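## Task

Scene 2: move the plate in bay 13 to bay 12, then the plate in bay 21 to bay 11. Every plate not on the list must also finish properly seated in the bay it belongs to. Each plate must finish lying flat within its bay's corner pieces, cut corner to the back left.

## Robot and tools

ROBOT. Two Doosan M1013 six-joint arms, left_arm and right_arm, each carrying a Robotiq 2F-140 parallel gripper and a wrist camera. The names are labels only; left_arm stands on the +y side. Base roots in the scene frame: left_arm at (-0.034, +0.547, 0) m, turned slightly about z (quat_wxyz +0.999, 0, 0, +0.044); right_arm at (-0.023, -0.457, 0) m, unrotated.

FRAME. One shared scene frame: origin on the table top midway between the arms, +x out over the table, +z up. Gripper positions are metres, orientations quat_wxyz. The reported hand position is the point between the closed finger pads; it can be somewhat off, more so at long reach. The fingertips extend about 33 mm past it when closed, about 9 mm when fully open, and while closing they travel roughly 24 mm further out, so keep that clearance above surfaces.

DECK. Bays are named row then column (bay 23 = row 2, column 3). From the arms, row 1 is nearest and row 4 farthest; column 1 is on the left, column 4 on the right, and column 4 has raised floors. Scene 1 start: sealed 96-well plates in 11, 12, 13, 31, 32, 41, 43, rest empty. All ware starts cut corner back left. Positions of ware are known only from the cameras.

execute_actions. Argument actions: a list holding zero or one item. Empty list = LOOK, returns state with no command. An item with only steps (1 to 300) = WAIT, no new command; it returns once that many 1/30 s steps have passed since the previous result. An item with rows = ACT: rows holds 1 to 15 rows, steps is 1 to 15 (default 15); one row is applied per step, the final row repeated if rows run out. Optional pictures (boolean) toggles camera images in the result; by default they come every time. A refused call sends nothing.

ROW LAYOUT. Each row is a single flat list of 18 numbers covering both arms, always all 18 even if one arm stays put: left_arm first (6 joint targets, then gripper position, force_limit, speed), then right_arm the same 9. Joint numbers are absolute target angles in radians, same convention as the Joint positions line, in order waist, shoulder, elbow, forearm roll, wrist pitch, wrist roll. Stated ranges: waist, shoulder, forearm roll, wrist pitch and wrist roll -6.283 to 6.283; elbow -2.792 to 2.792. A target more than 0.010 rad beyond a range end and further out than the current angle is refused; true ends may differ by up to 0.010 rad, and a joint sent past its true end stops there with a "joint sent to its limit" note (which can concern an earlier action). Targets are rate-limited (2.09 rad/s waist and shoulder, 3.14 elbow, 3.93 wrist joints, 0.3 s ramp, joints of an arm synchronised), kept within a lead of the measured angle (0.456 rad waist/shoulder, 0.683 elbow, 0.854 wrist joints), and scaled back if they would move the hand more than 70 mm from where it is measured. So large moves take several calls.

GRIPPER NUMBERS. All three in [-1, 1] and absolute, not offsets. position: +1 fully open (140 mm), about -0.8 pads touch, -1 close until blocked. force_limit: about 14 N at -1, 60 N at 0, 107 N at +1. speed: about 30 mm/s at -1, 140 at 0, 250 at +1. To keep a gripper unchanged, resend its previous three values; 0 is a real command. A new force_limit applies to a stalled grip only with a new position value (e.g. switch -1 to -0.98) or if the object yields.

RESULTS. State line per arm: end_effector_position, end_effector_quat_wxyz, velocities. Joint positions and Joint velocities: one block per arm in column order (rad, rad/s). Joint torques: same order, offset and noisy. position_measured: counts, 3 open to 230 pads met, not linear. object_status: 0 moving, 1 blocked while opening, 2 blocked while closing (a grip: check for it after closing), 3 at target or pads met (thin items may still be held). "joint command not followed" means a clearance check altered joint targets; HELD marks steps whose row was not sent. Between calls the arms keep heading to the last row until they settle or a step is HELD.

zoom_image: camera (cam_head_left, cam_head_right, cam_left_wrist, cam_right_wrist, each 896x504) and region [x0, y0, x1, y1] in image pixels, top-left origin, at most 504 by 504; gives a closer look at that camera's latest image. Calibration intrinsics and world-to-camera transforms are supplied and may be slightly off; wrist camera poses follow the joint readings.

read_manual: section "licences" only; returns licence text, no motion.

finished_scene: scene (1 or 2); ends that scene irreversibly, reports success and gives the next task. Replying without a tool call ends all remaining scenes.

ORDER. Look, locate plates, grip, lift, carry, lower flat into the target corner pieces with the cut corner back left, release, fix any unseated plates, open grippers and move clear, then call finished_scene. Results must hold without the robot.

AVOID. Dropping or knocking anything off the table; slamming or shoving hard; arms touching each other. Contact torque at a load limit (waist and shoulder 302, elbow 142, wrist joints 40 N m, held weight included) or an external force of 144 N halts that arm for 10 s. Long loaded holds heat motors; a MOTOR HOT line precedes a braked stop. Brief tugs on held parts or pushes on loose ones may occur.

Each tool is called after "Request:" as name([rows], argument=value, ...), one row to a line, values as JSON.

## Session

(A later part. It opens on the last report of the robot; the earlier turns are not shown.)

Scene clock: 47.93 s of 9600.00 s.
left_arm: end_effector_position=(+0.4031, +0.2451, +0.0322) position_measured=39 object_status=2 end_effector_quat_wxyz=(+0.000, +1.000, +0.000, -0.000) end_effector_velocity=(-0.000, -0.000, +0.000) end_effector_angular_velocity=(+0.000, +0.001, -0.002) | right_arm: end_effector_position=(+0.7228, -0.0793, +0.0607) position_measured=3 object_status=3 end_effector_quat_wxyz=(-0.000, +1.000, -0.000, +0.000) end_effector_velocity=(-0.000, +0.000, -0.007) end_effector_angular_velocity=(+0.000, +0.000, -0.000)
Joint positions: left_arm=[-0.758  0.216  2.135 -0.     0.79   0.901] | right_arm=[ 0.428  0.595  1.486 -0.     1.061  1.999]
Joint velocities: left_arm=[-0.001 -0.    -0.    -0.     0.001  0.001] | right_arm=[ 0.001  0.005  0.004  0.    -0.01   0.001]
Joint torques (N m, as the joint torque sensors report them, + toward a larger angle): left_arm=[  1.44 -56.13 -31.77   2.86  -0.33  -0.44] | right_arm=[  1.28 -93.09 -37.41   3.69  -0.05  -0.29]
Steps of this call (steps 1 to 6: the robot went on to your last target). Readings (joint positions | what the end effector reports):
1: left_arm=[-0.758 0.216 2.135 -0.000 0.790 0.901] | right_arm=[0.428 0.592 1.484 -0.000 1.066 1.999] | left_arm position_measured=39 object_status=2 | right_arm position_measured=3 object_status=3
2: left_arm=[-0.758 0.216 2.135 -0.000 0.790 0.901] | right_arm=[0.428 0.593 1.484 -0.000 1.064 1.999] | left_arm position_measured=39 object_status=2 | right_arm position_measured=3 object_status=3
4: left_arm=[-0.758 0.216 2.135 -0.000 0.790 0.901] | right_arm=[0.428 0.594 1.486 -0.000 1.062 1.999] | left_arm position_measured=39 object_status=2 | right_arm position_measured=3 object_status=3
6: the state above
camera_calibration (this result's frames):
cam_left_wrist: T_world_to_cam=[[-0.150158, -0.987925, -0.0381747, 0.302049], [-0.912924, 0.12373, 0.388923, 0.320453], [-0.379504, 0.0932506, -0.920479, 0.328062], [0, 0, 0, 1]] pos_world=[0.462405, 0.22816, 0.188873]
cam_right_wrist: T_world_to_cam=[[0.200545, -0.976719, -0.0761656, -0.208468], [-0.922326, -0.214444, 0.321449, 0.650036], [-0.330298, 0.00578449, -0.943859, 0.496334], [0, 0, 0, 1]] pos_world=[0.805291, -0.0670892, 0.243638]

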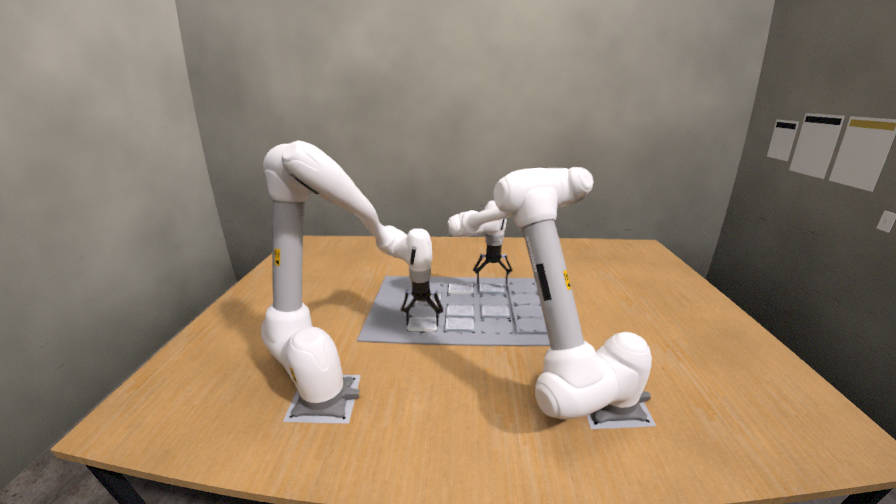

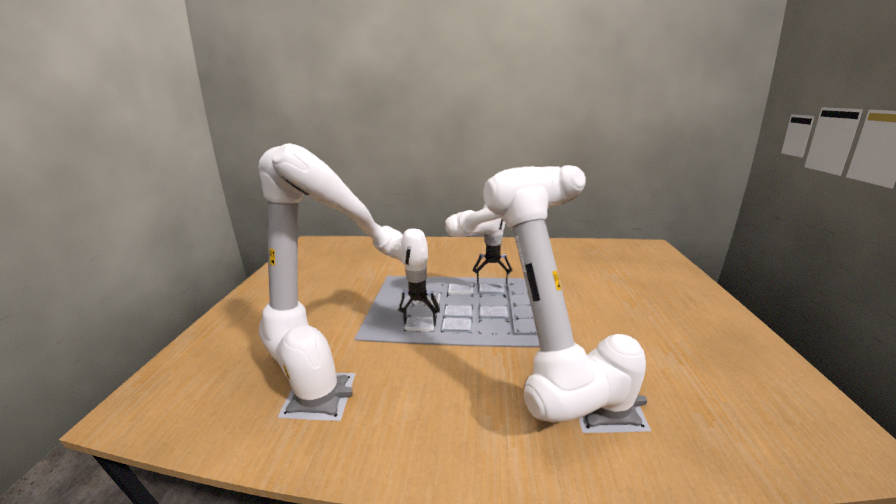

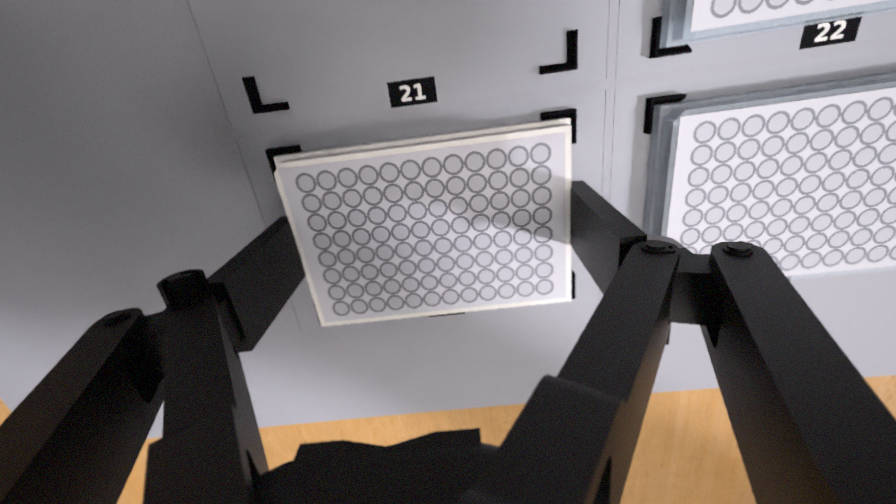

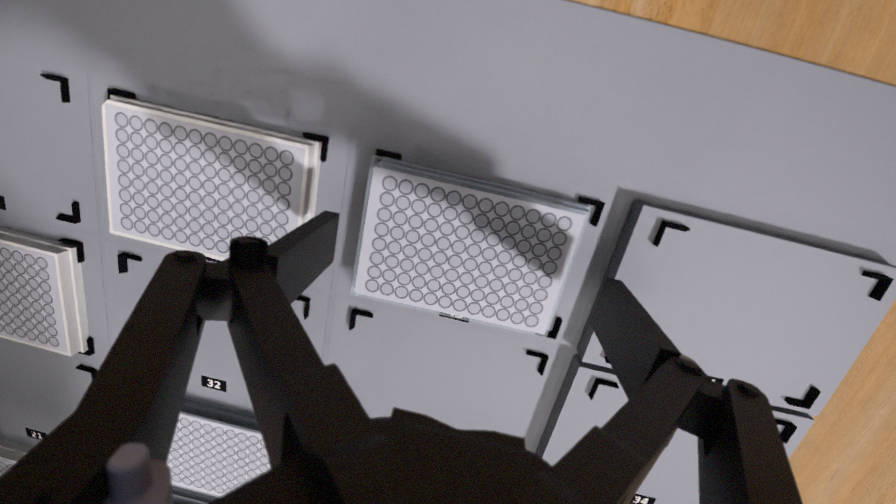

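Request:
execute_actions([
  {"rows":[[-0.7577,0.2163,2.1351,0,0.7902,0.9011,1,0,0,0.428,0.6173,1.5045,0,1.0197,1.9988,1,0,0]],"steps":15},
])

Scene clock: 56.70 s of 9600.00 s.
left_arm: end_effector_position=(+0.4030, +0.2451, +0.0321) position_measured=3 object_status=3 end_effector_quat_wxyz=(-0.000, +1.000, +0.000, -0.000) end_effector_velocity=(+0.000, -0.000, -0.000) end_effector_angular_velocity=(+0.000, +0.000, +0.000) | right_arm: end_effector_position=(+0.7226, -0.0793, +0.0330) position_measured=3 object_status=3 end_effector_quat_wxyz=(-0.000, +1.000, +0.000, +0.000) end_effector_velocity=(-0.000, +0.000, -0.001) end_effector_angular_velocity=(-0.000, +0.000, +0.000)
Joint positions: left_arm=[-0.758  0.216  2.135  0.     0.79   0.901] | right_arm=[0.428 0.617 1.504 0.    1.02  1.999]
Joint velocities: left_arm=[ 0.     0.001  0.    -0.    -0.001 -0.   ] | right_arm=[ 0.     0.001  0.001 -0.    -0.001 -0.   ]
Joint torques (N m, as the joint torque sensors report them, + toward a larger angle): left_arm=[  1.07 -57.03 -30.69   2.82  -0.13  -0.89] | right_arm=[  1.88 -94.69 -36.24   3.64  -0.36  -0.15]
Steps of this call (steps 1 to 30: the robot went on to your last target; steps 31 to 90: nothing new was sent; then 5.27 s passed at rest; steps 91 to 105: all 15 steps of this action). Readings (joint positions | what the end effector reports):
91: left_arm=[-0.758 0.216 2.135 0.000 0.790 0.901] | right_arm=[0.428 0.595 1.487 0.000 1.059 1.999] | left_arm position_measured=39 object_status=0 | right_arm position_measured=3 object_status=3
92: left_arm=[-0.758 0.216 2.135 0.000 0.790 0.901] | right_arm=[0.428 0.599 1.489 0.000 1.052 1.999] | left_arm position_measured=39 object_status=0 | right_arm position_measured=3 object_status=3
94: left_arm=[-0.758 0.216 2.135 0.000 0.790 0.901] | right_arm=[0.428 0.610 1.499 0.000 1.033 1.999] | left_arm position_measured=20 object_status=0 | right_arm position_measured=3 object_status=3
98: left_arm=[-0.758 0.216 2.135 0.000 0.790 0.901] | right_arm=[0.428 0.616 1.504 0.000 1.022 1.999] | left_arm position_measured=3 object_status=0 | right_arm position_measured=3 object_status=3
105: the state above
camera_calibration (this result's frames):
cam_left_wrist: T_world_to_cam=[[-0.150238, -0.987909, -0.0382657, 0.302097], [-0.912888, 0.123762, 0.388996, 0.320408], [-0.379557, 0.0933742, -0.920444, 0.327974], [0, 0, 0, 1]] pos_world=[0.462368, 0.228166, 0.188805]
cam_right_wrist: T_world_to_cam=[[0.200576, -0.976714, -0.0761543, -0.210553], [-0.922294, -0.21447, 0.321521, 0.658777], [-0.330367, 0.00574712, -0.943835, 0.470171], [0, 0, 0, 1]] pos_world=[0.805148, -0.0670647, 0.215919]

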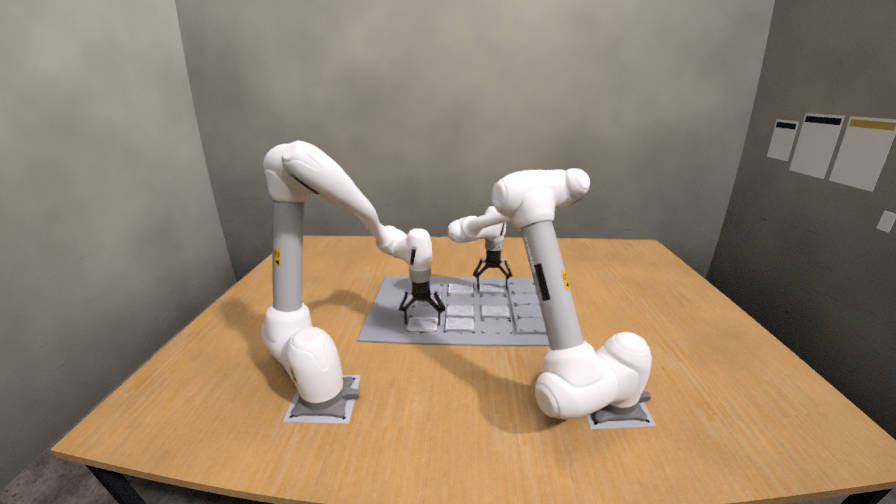

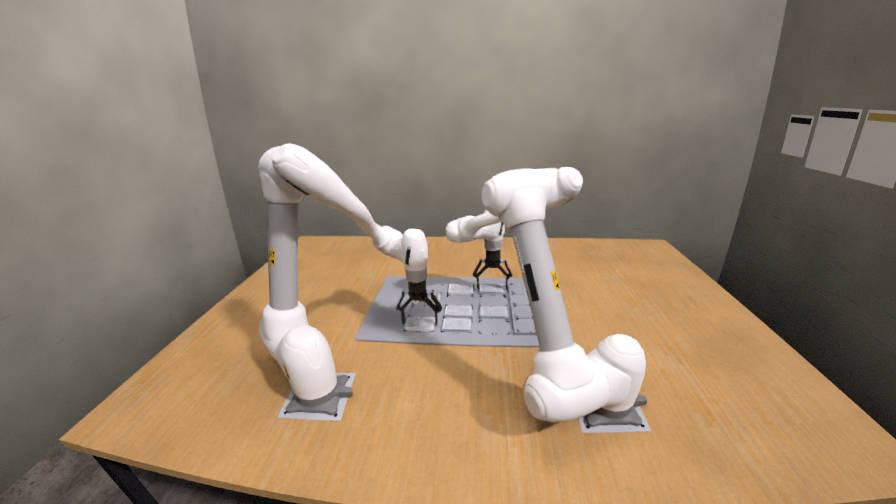

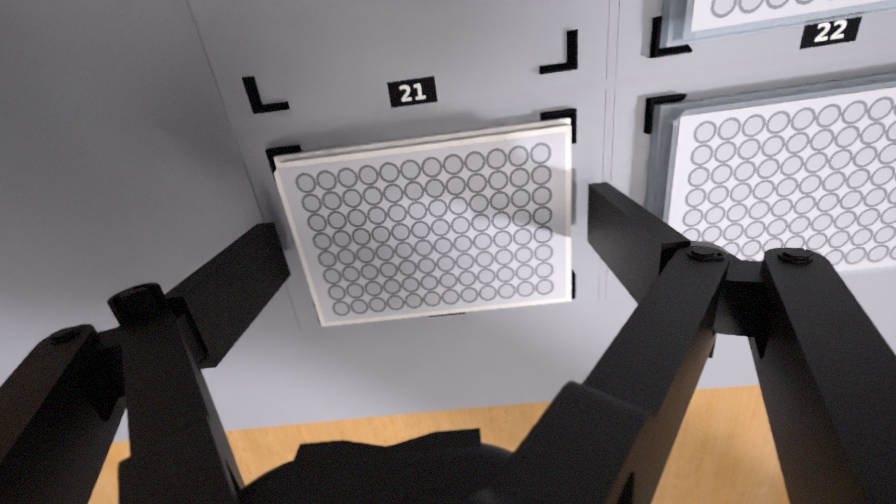

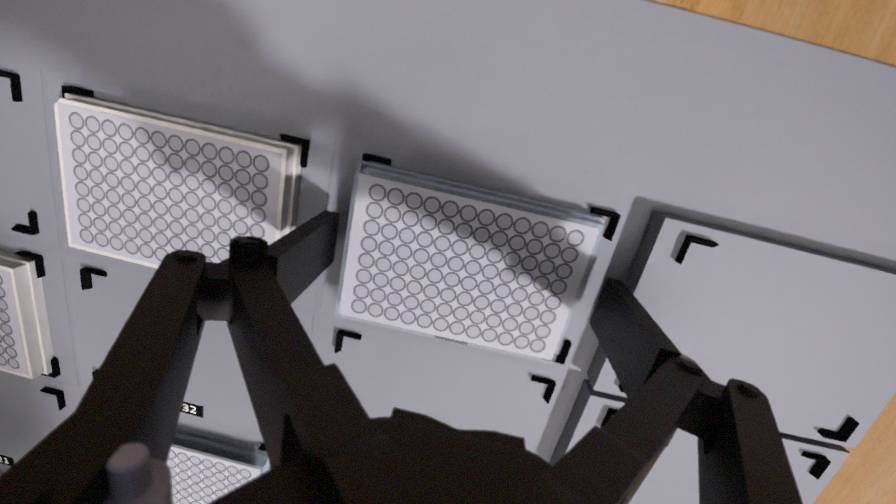

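Request:
execute_actions([
  {"rows":[[-0.7581,0.1445,2.088,0,0.9091,0.9007,1,0,0,0.428,0.619,1.5057,0,1.0168,1.9988,1,0,0],[-0.7581,0.1445,2.088,0,0.9091,0.9007,1,0,0,0.428,0.619,1.5057,0,1.0168,1.9988,1,0,0],[-0.7581,0.1445,2.088,0,0.9091,0.9007,1,0,0,0.428,0.619,1.5057,0,1.0168,1.9988,1,0,0],[-0.7581,0.1445,2.088,0,0.9091,0.9007,1,0,0,0.428,0.619,1.5057,0,1.0168,1.9988,-1,0,-0.5]],"steps":15},
])

Scene clock: 60.07 s of 9600.00 s.
left_arm: end_effector_position=(+0.4030, +0.2448, +0.0899) position_measured=3 object_status=3 end_effector_quat_wxyz=(-0.000, +1.000, -0.000, -0.000) end_effector_velocity=(+0.000, -0.000, +0.002) end_effector_angular_velocity=(-0.001, -0.002, +0.001) | right_arm: end_effector_position=(+0.7227, -0.0795, +0.0310) position_measured=38 object_status=0 end_effector_quat_wxyz=(+0.000, +1.000, -0.000, +0.000) end_effector_velocity=(-0.000, +0.000, -0.001) end_effector_angular_velocity=(+0.000, +0.001, -0.000)
Joint positions: left_arm=[-0.758  0.145  2.088 -0.     0.909  0.901] | right_arm=[ 0.428  0.619  1.506 -0.     1.017  1.999]
Joint velocities: left_arm=[-0.    -0.003 -0.002  0.001  0.002 -0.002] | right_arm=[-0.     0.001 -0.     0.001 -0.    -0.   ]
Joint torques (N m, as the joint torque sensors report them, + toward a larger angle): left_arm=[  1.28 -50.51 -33.47   3.23  -0.56  -0.78] | right_arm=[ 11.06 -61.59 -24.19   7.54  -5.1   -0.54]
Steps of this call (steps 1 to 15: the robot went on to your last target; steps 16 to 86: nothing new was sent; steps 87 to 101: all 15 steps of this action). Readings (joint positions | what the end effector reports):
87: left_arm=[-0.758 0.216 2.135 -0.000 0.790 0.901] | right_arm=[0.428 0.617 1.505 -0.000 1.020 1.999] | left_arm position_measured=3 object_status=3 | right_arm position_measured=3 object_status=3
88: left_arm=[-0.758 0.212 2.132 -0.000 0.798 0.901] | right_arm=[0.428 0.618 1.505 -0.000 1.019 1.999] | left_arm position_measured=3 object_status=3 | right_arm position_measured=3 object_status=3
90: left_arm=[-0.758 0.183 2.113 -0.000 0.846 0.901] | right_arm=[0.428 0.619 1.505 -0.000 1.018 1.999] | left_arm position_measured=3 object_status=3 | right_arm position_measured=3 object_status=0
94: left_arm=[-0.758 0.148 2.091 -0.000 0.903 0.901] | right_arm=[0.428 0.619 1.506 -0.000 1.017 1.999] | left_arm position_measured=3 object_status=3 | right_arm position_measured=19 object_status=0
101: the state above
camera_calibration (this result's frames):
cam_left_wrist: T_world_to_cam=[[-0.150583, -0.987859, -0.0382052, 0.304173], [-0.912857, 0.124107, 0.38896, 0.297848], [-0.379496, 0.0934466, -0.920462, 0.381115], [0, 0, 0, 1]] pos_world=[0.462327, 0.227901, 0.246572]
cam_right_wrist: T_world_to_cam=[[0.200529, -0.97674, -0.0759377, -0.210872], [-0.922316, -0.214354, 0.321536, 0.659451], [-0.330335, 0.00556118, -0.943847, 0.468296], [0, 0, 0, 1]] pos_world=[0.805202, -0.0672159, 0.21395]

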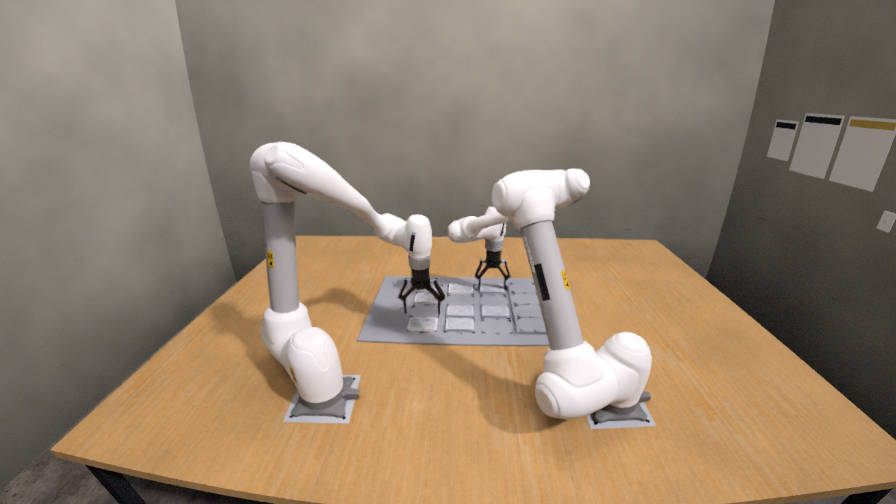

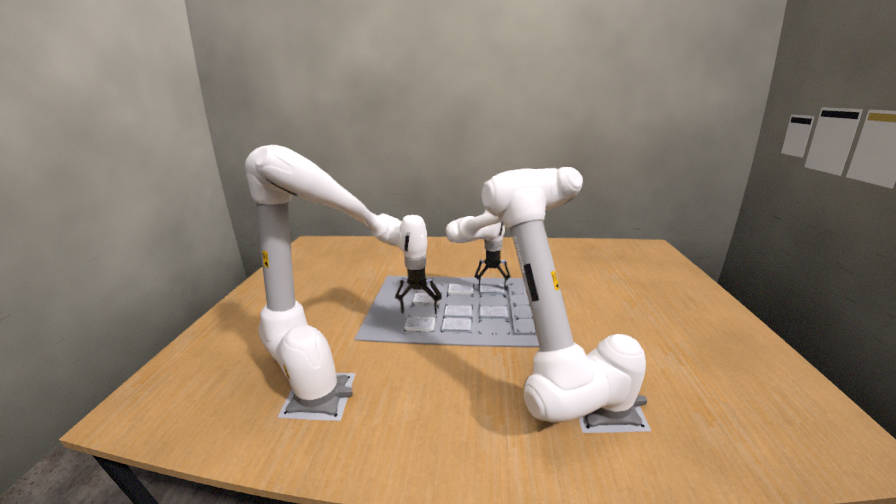

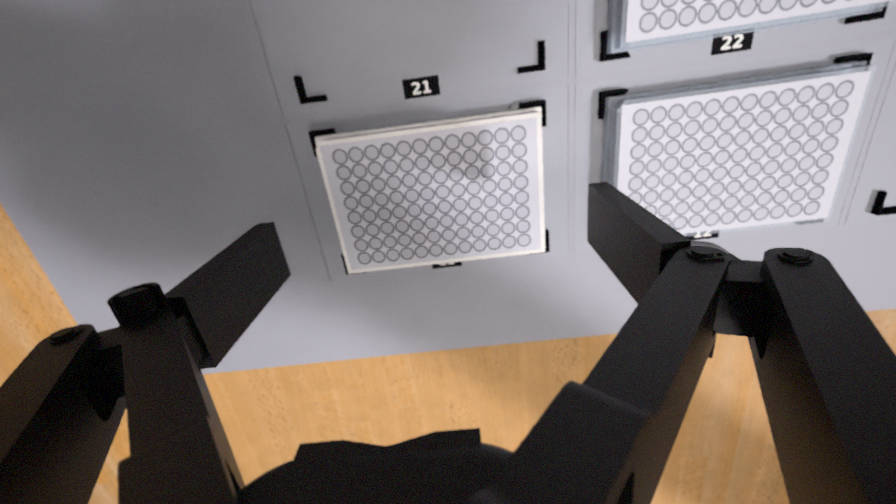

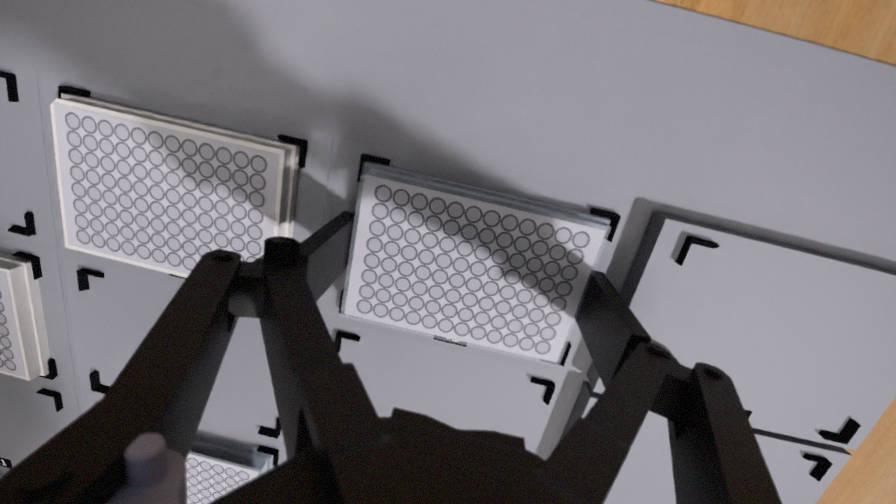

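Request:
execute_actions([
  {"rows":[[-0.5705,0.406,1.7304,0,1.0052,1.0883,1,0,0,0.4269,0.6184,1.5067,0,1.0164,1.9977,-1,0,-0.5],[-0.5705,0.406,1.7304,0,1.0052,1.0883,1,0,0,0.4269,0.6184,1.5067,0,1.0164,1.9977,-1,0,-0.5],[-0.5705,0.406,1.7304,0,1.0052,1.0883,1,0,0,0.4269,0.6184,1.5067,0,1.0164,1.9977,-1,0,-0.5],[-0.5705,0.406,1.7304,0,1.0052,1.0883,1,0,0,0.4269,0.6184,1.5067,0,1.0164,1.9977,-1,0,-0.5],[-0.5705,0.406,1.7304,0,1.0052,1.0883,1,0,0,0.4269,0.6184,1.5067,0,1.0164,1.9977,-1,0,-0.5],[-0.5705,0.406,1.7304,0,1.0052,1.0883,1,0,0,0.4269,0.6184,1.5067,0,1.0164,1.9977,-1,0,-0.5],[-0.5705,0.406,1.7304,0,1.0052,1.0883,1,0,0,0.4269,0.6184,1.5067,0,1.0164,1.9977,1,0,0]],"steps":15},
], pictures=false)

Request:
execute_actions([
  {"rows":[[-0.5705,0.406,1.7304,0,1.0052,1.0883,1,0,0,0.4253,0.578,1.4752,0,1.0884,1.9961,1,0,0]],"steps":15},
])

Scene clock: 67.17 s of 9600.00 s.
left_arm: end_effector_position=(+0.5872, +0.2404, +0.0923) position_measured=3 object_status=3 end_effector_quat_wxyz=(+0.000, +1.000, +0.000, +0.000) end_effector_velocity=(+0.360, +0.049, -0.027) end_effector_angular_velocity=(+0.003, +0.004, +0.001) | right_arm: end_effector_position=(+0.7225, -0.0803, +0.0304) position_measured=3 object_status=0 end_effector_quat_wxyz=(+0.000, +1.000, +0.000, -0.000) end_effector_velocity=(+0.001, -0.000, +0.001) end_effector_angular_velocity=(+0.000, +0.000, -0.001)
Joint positions: left_arm=[-0.597  0.37   1.78   0.     0.992  1.062] | right_arm=[0.427 0.619 1.507 0.    1.016 1.998]
Joint velocities: left_arm=[ 0.314  0.442 -0.597  0.001  0.159  0.313] | right_arm=[-0.001 -0.001 -0.002  0.     0.003 -0.   ]
Joint torques (N m, as the joint torque sensors report them, + toward a larger angle): left_arm=[ -1.31 -81.5  -31.84   3.04  -0.17  -0.92] | right_arm=[  3.   -93.79 -36.7    3.52   0.09  -0.16]
Steps of this call (steps 1 to 15: the robot went on to your last target; steps 16 to 90: nothing new was sent; then 3.60 s passed at rest; steps 91 to 105: all 15 steps of this action). Readings (joint positions | what the end effector reports):
91: left_arm=[-0.758 0.145 2.088 0.000 0.909 0.901] | right_arm=[0.428 0.619 1.506 -0.000 1.017 1.999] | left_arm position_measured=3 object_status=3 | right_arm position_measured=38 object_status=2
92: left_arm=[-0.755 0.149 2.082 -0.000 0.911 0.903] | right_arm=[0.428 0.619 1.506 0.000 1.017 1.999] | left_arm position_measured=3 object_status=3 | right_arm position_measured=38 object_status=2
94: left_arm=[-0.733 0.179 2.039 0.000 0.922 0.925] | right_arm=[0.428 0.619 1.506 0.000 1.016 1.999] | left_arm position_measured=3 object_status=3 | right_arm position_measured=38 object_status=2
98: left_arm=[-0.681 0.251 1.941 0.000 0.949 0.977] | right_arm=[0.427 0.619 1.507 0.000 1.016 1.998] | left_arm position_measured=3 object_status=3 | right_arm position_measured=38 object_status=0
105: the state above

Scene clock: 67.67 s of 9600.00 s.
left_arm: end_effector_position=(+0.6169, +0.2452, +0.0900) position_measured=3 object_status=3 end_effector_quat_wxyz=(-0.000, +1.000, +0.000, +0.000) end_effector_velocity=(+0.001, +0.000, +0.000) end_effector_angular_velocity=(-0.001, -0.001, -0.000) | right_arm: end_effector_position=(+0.7225, -0.0818, +0.0797) position_measured=3 object_status=3 end_effector_quat_wxyz=(+0.000, +1.000, -0.000, -0.000) end_effector_velocity=(-0.000, +0.000, +0.002) end_effector_angular_velocity=(+0.000, -0.000, +0.000)
Joint positions: left_arm=[-0.571  0.406  1.73   0.     1.005  1.088] | right_arm=[ 0.425  0.578  1.475 -0.     1.088  1.996]
Joint velocities: left_arm=[ 0.001 -0.    -0.001  0.    -0.001  0.001] | right_arm=[ 0.    -0.002 -0.001  0.     0.003 -0.   ]
Joint torques (N m, as the joint torque sensors report them, + toward a larger angle): left_arm=[  2.6  -82.35 -37.52   3.42  -0.38  -0.63] | right_arm=[  2.14 -92.58 -36.84   3.7    0.26  -0.12]
Steps of this call (steps 1 to 15: all 15 steps of this action). Readings (joint positions | what the end effector reports):
1: left_arm=[-0.587 0.383 1.762 0.000 0.997 1.072] | right_arm=[0.427 0.619 1.507 -0.000 1.017 1.998] | left_arm position_measured=3 object_status=3 | right_arm position_measured=3 object_status=0
2: left_arm=[-0.580 0.393 1.749 0.000 1.000 1.079] | right_arm=[0.427 0.615 1.503 -0.000 1.025 1.998] | left_arm position_measured=3 object_status=3 | right_arm position_measured=3 object_status=0
4: left_arm=[-0.573 0.402 1.736 0.000 1.004 1.085] | right_arm=[0.426 0.594 1.487 -0.000 1.060 1.997] | left_arm position_measured=3 object_status=3 | right_arm position_measured=3 object_status=0
8: left_arm=[-0.571 0.405 1.731 0.000 1.005 1.088] | right_arm=[0.425 0.580 1.477 -0.000 1.085 1.996] | left_arm position_measured=3 object_status=3 | right_arm position_measured=3 object_status=3
15: the state above
camera_calibration (this result's frames):
cam_left_wrist: T_world_to_cam=[[-0.150244, -0.987909, -0.0382312, 0.336507], [-0.912932, 0.123792, 0.388884, 0.493152], [-0.37945, 0.09333, -0.920493, 0.462405], [0, 0, 0, 1]] pos_world=[0.676232, 0.228234, 0.246726]
cam_right_wrist: T_world_to_cam=[[0.200528, -0.976729, -0.0760903, -0.209444], [-0.922228, -0.214404, 0.321756, 0.643021], [-0.330582, 0.00565164, -0.94376, 0.514411], [0, 0, 0, 1]] pos_world=[0.805066, -0.0696109, 0.262648]

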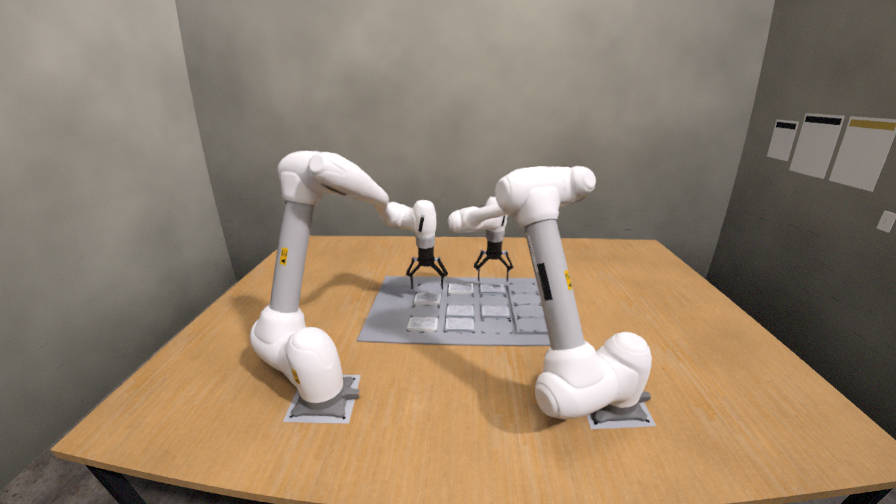

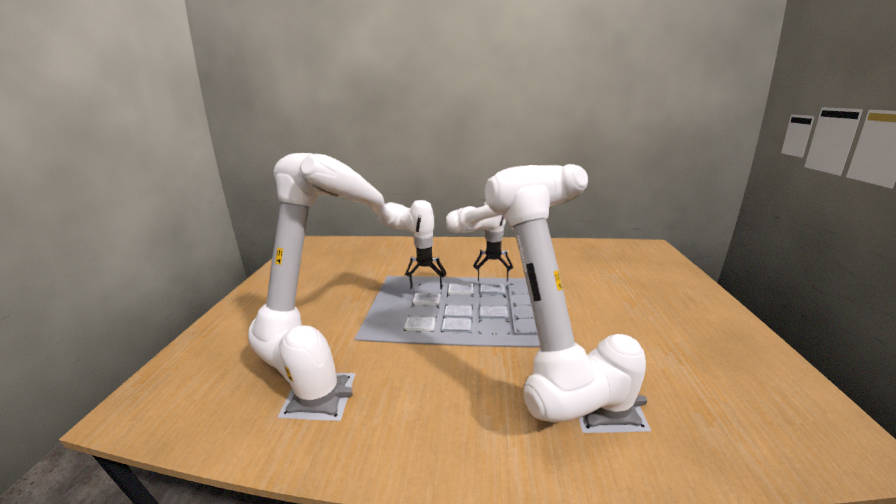

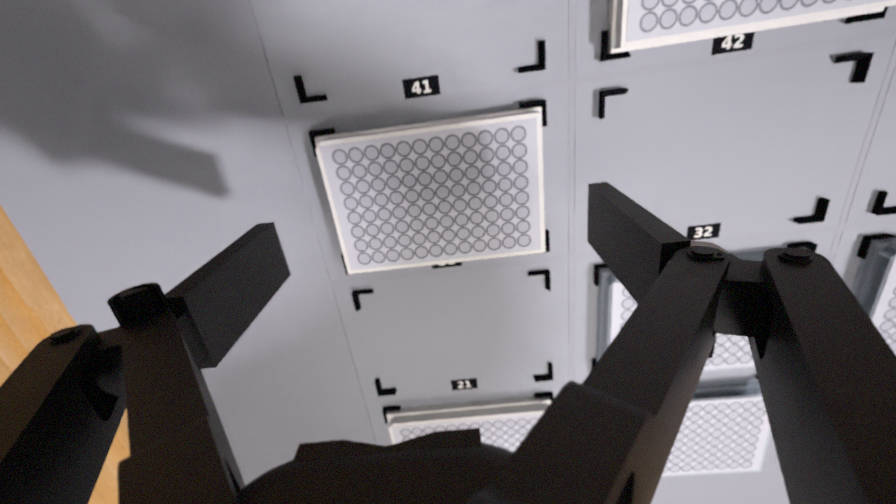

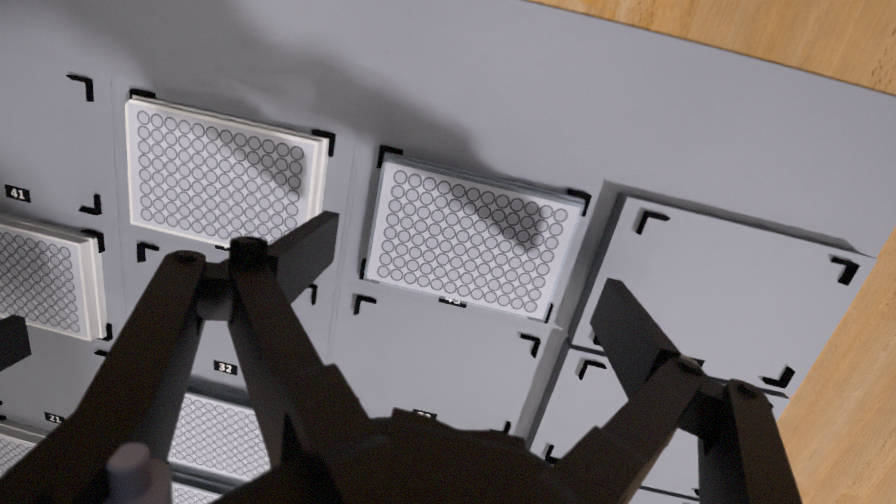

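Request:
zoom_image(camera="cam_left_wrist", region=[580, 0, 896, 120])

Request:
zoom_image(camera="cam_right_wrist", region=[100, 70, 600, 330])

Region (580, 0, 896, 120) of cam_left_wrist's 896x504 image, scaled by 1.595, with more detail than that image has; it fills the top 191 rows of this view, and the rest is white.

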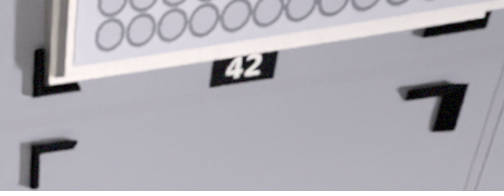

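Region (100, 70, 600, 330) of cam_right_wrist's 896x504 image, scaled by 1.008, with more detail than that image has; it fills the top 262 rows of this view, and the rest is white.

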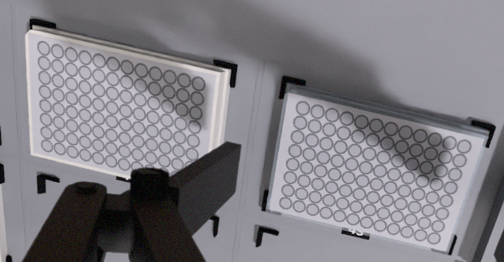

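Request:
finished_scene(scene=2)

The scene is finished: the task was done.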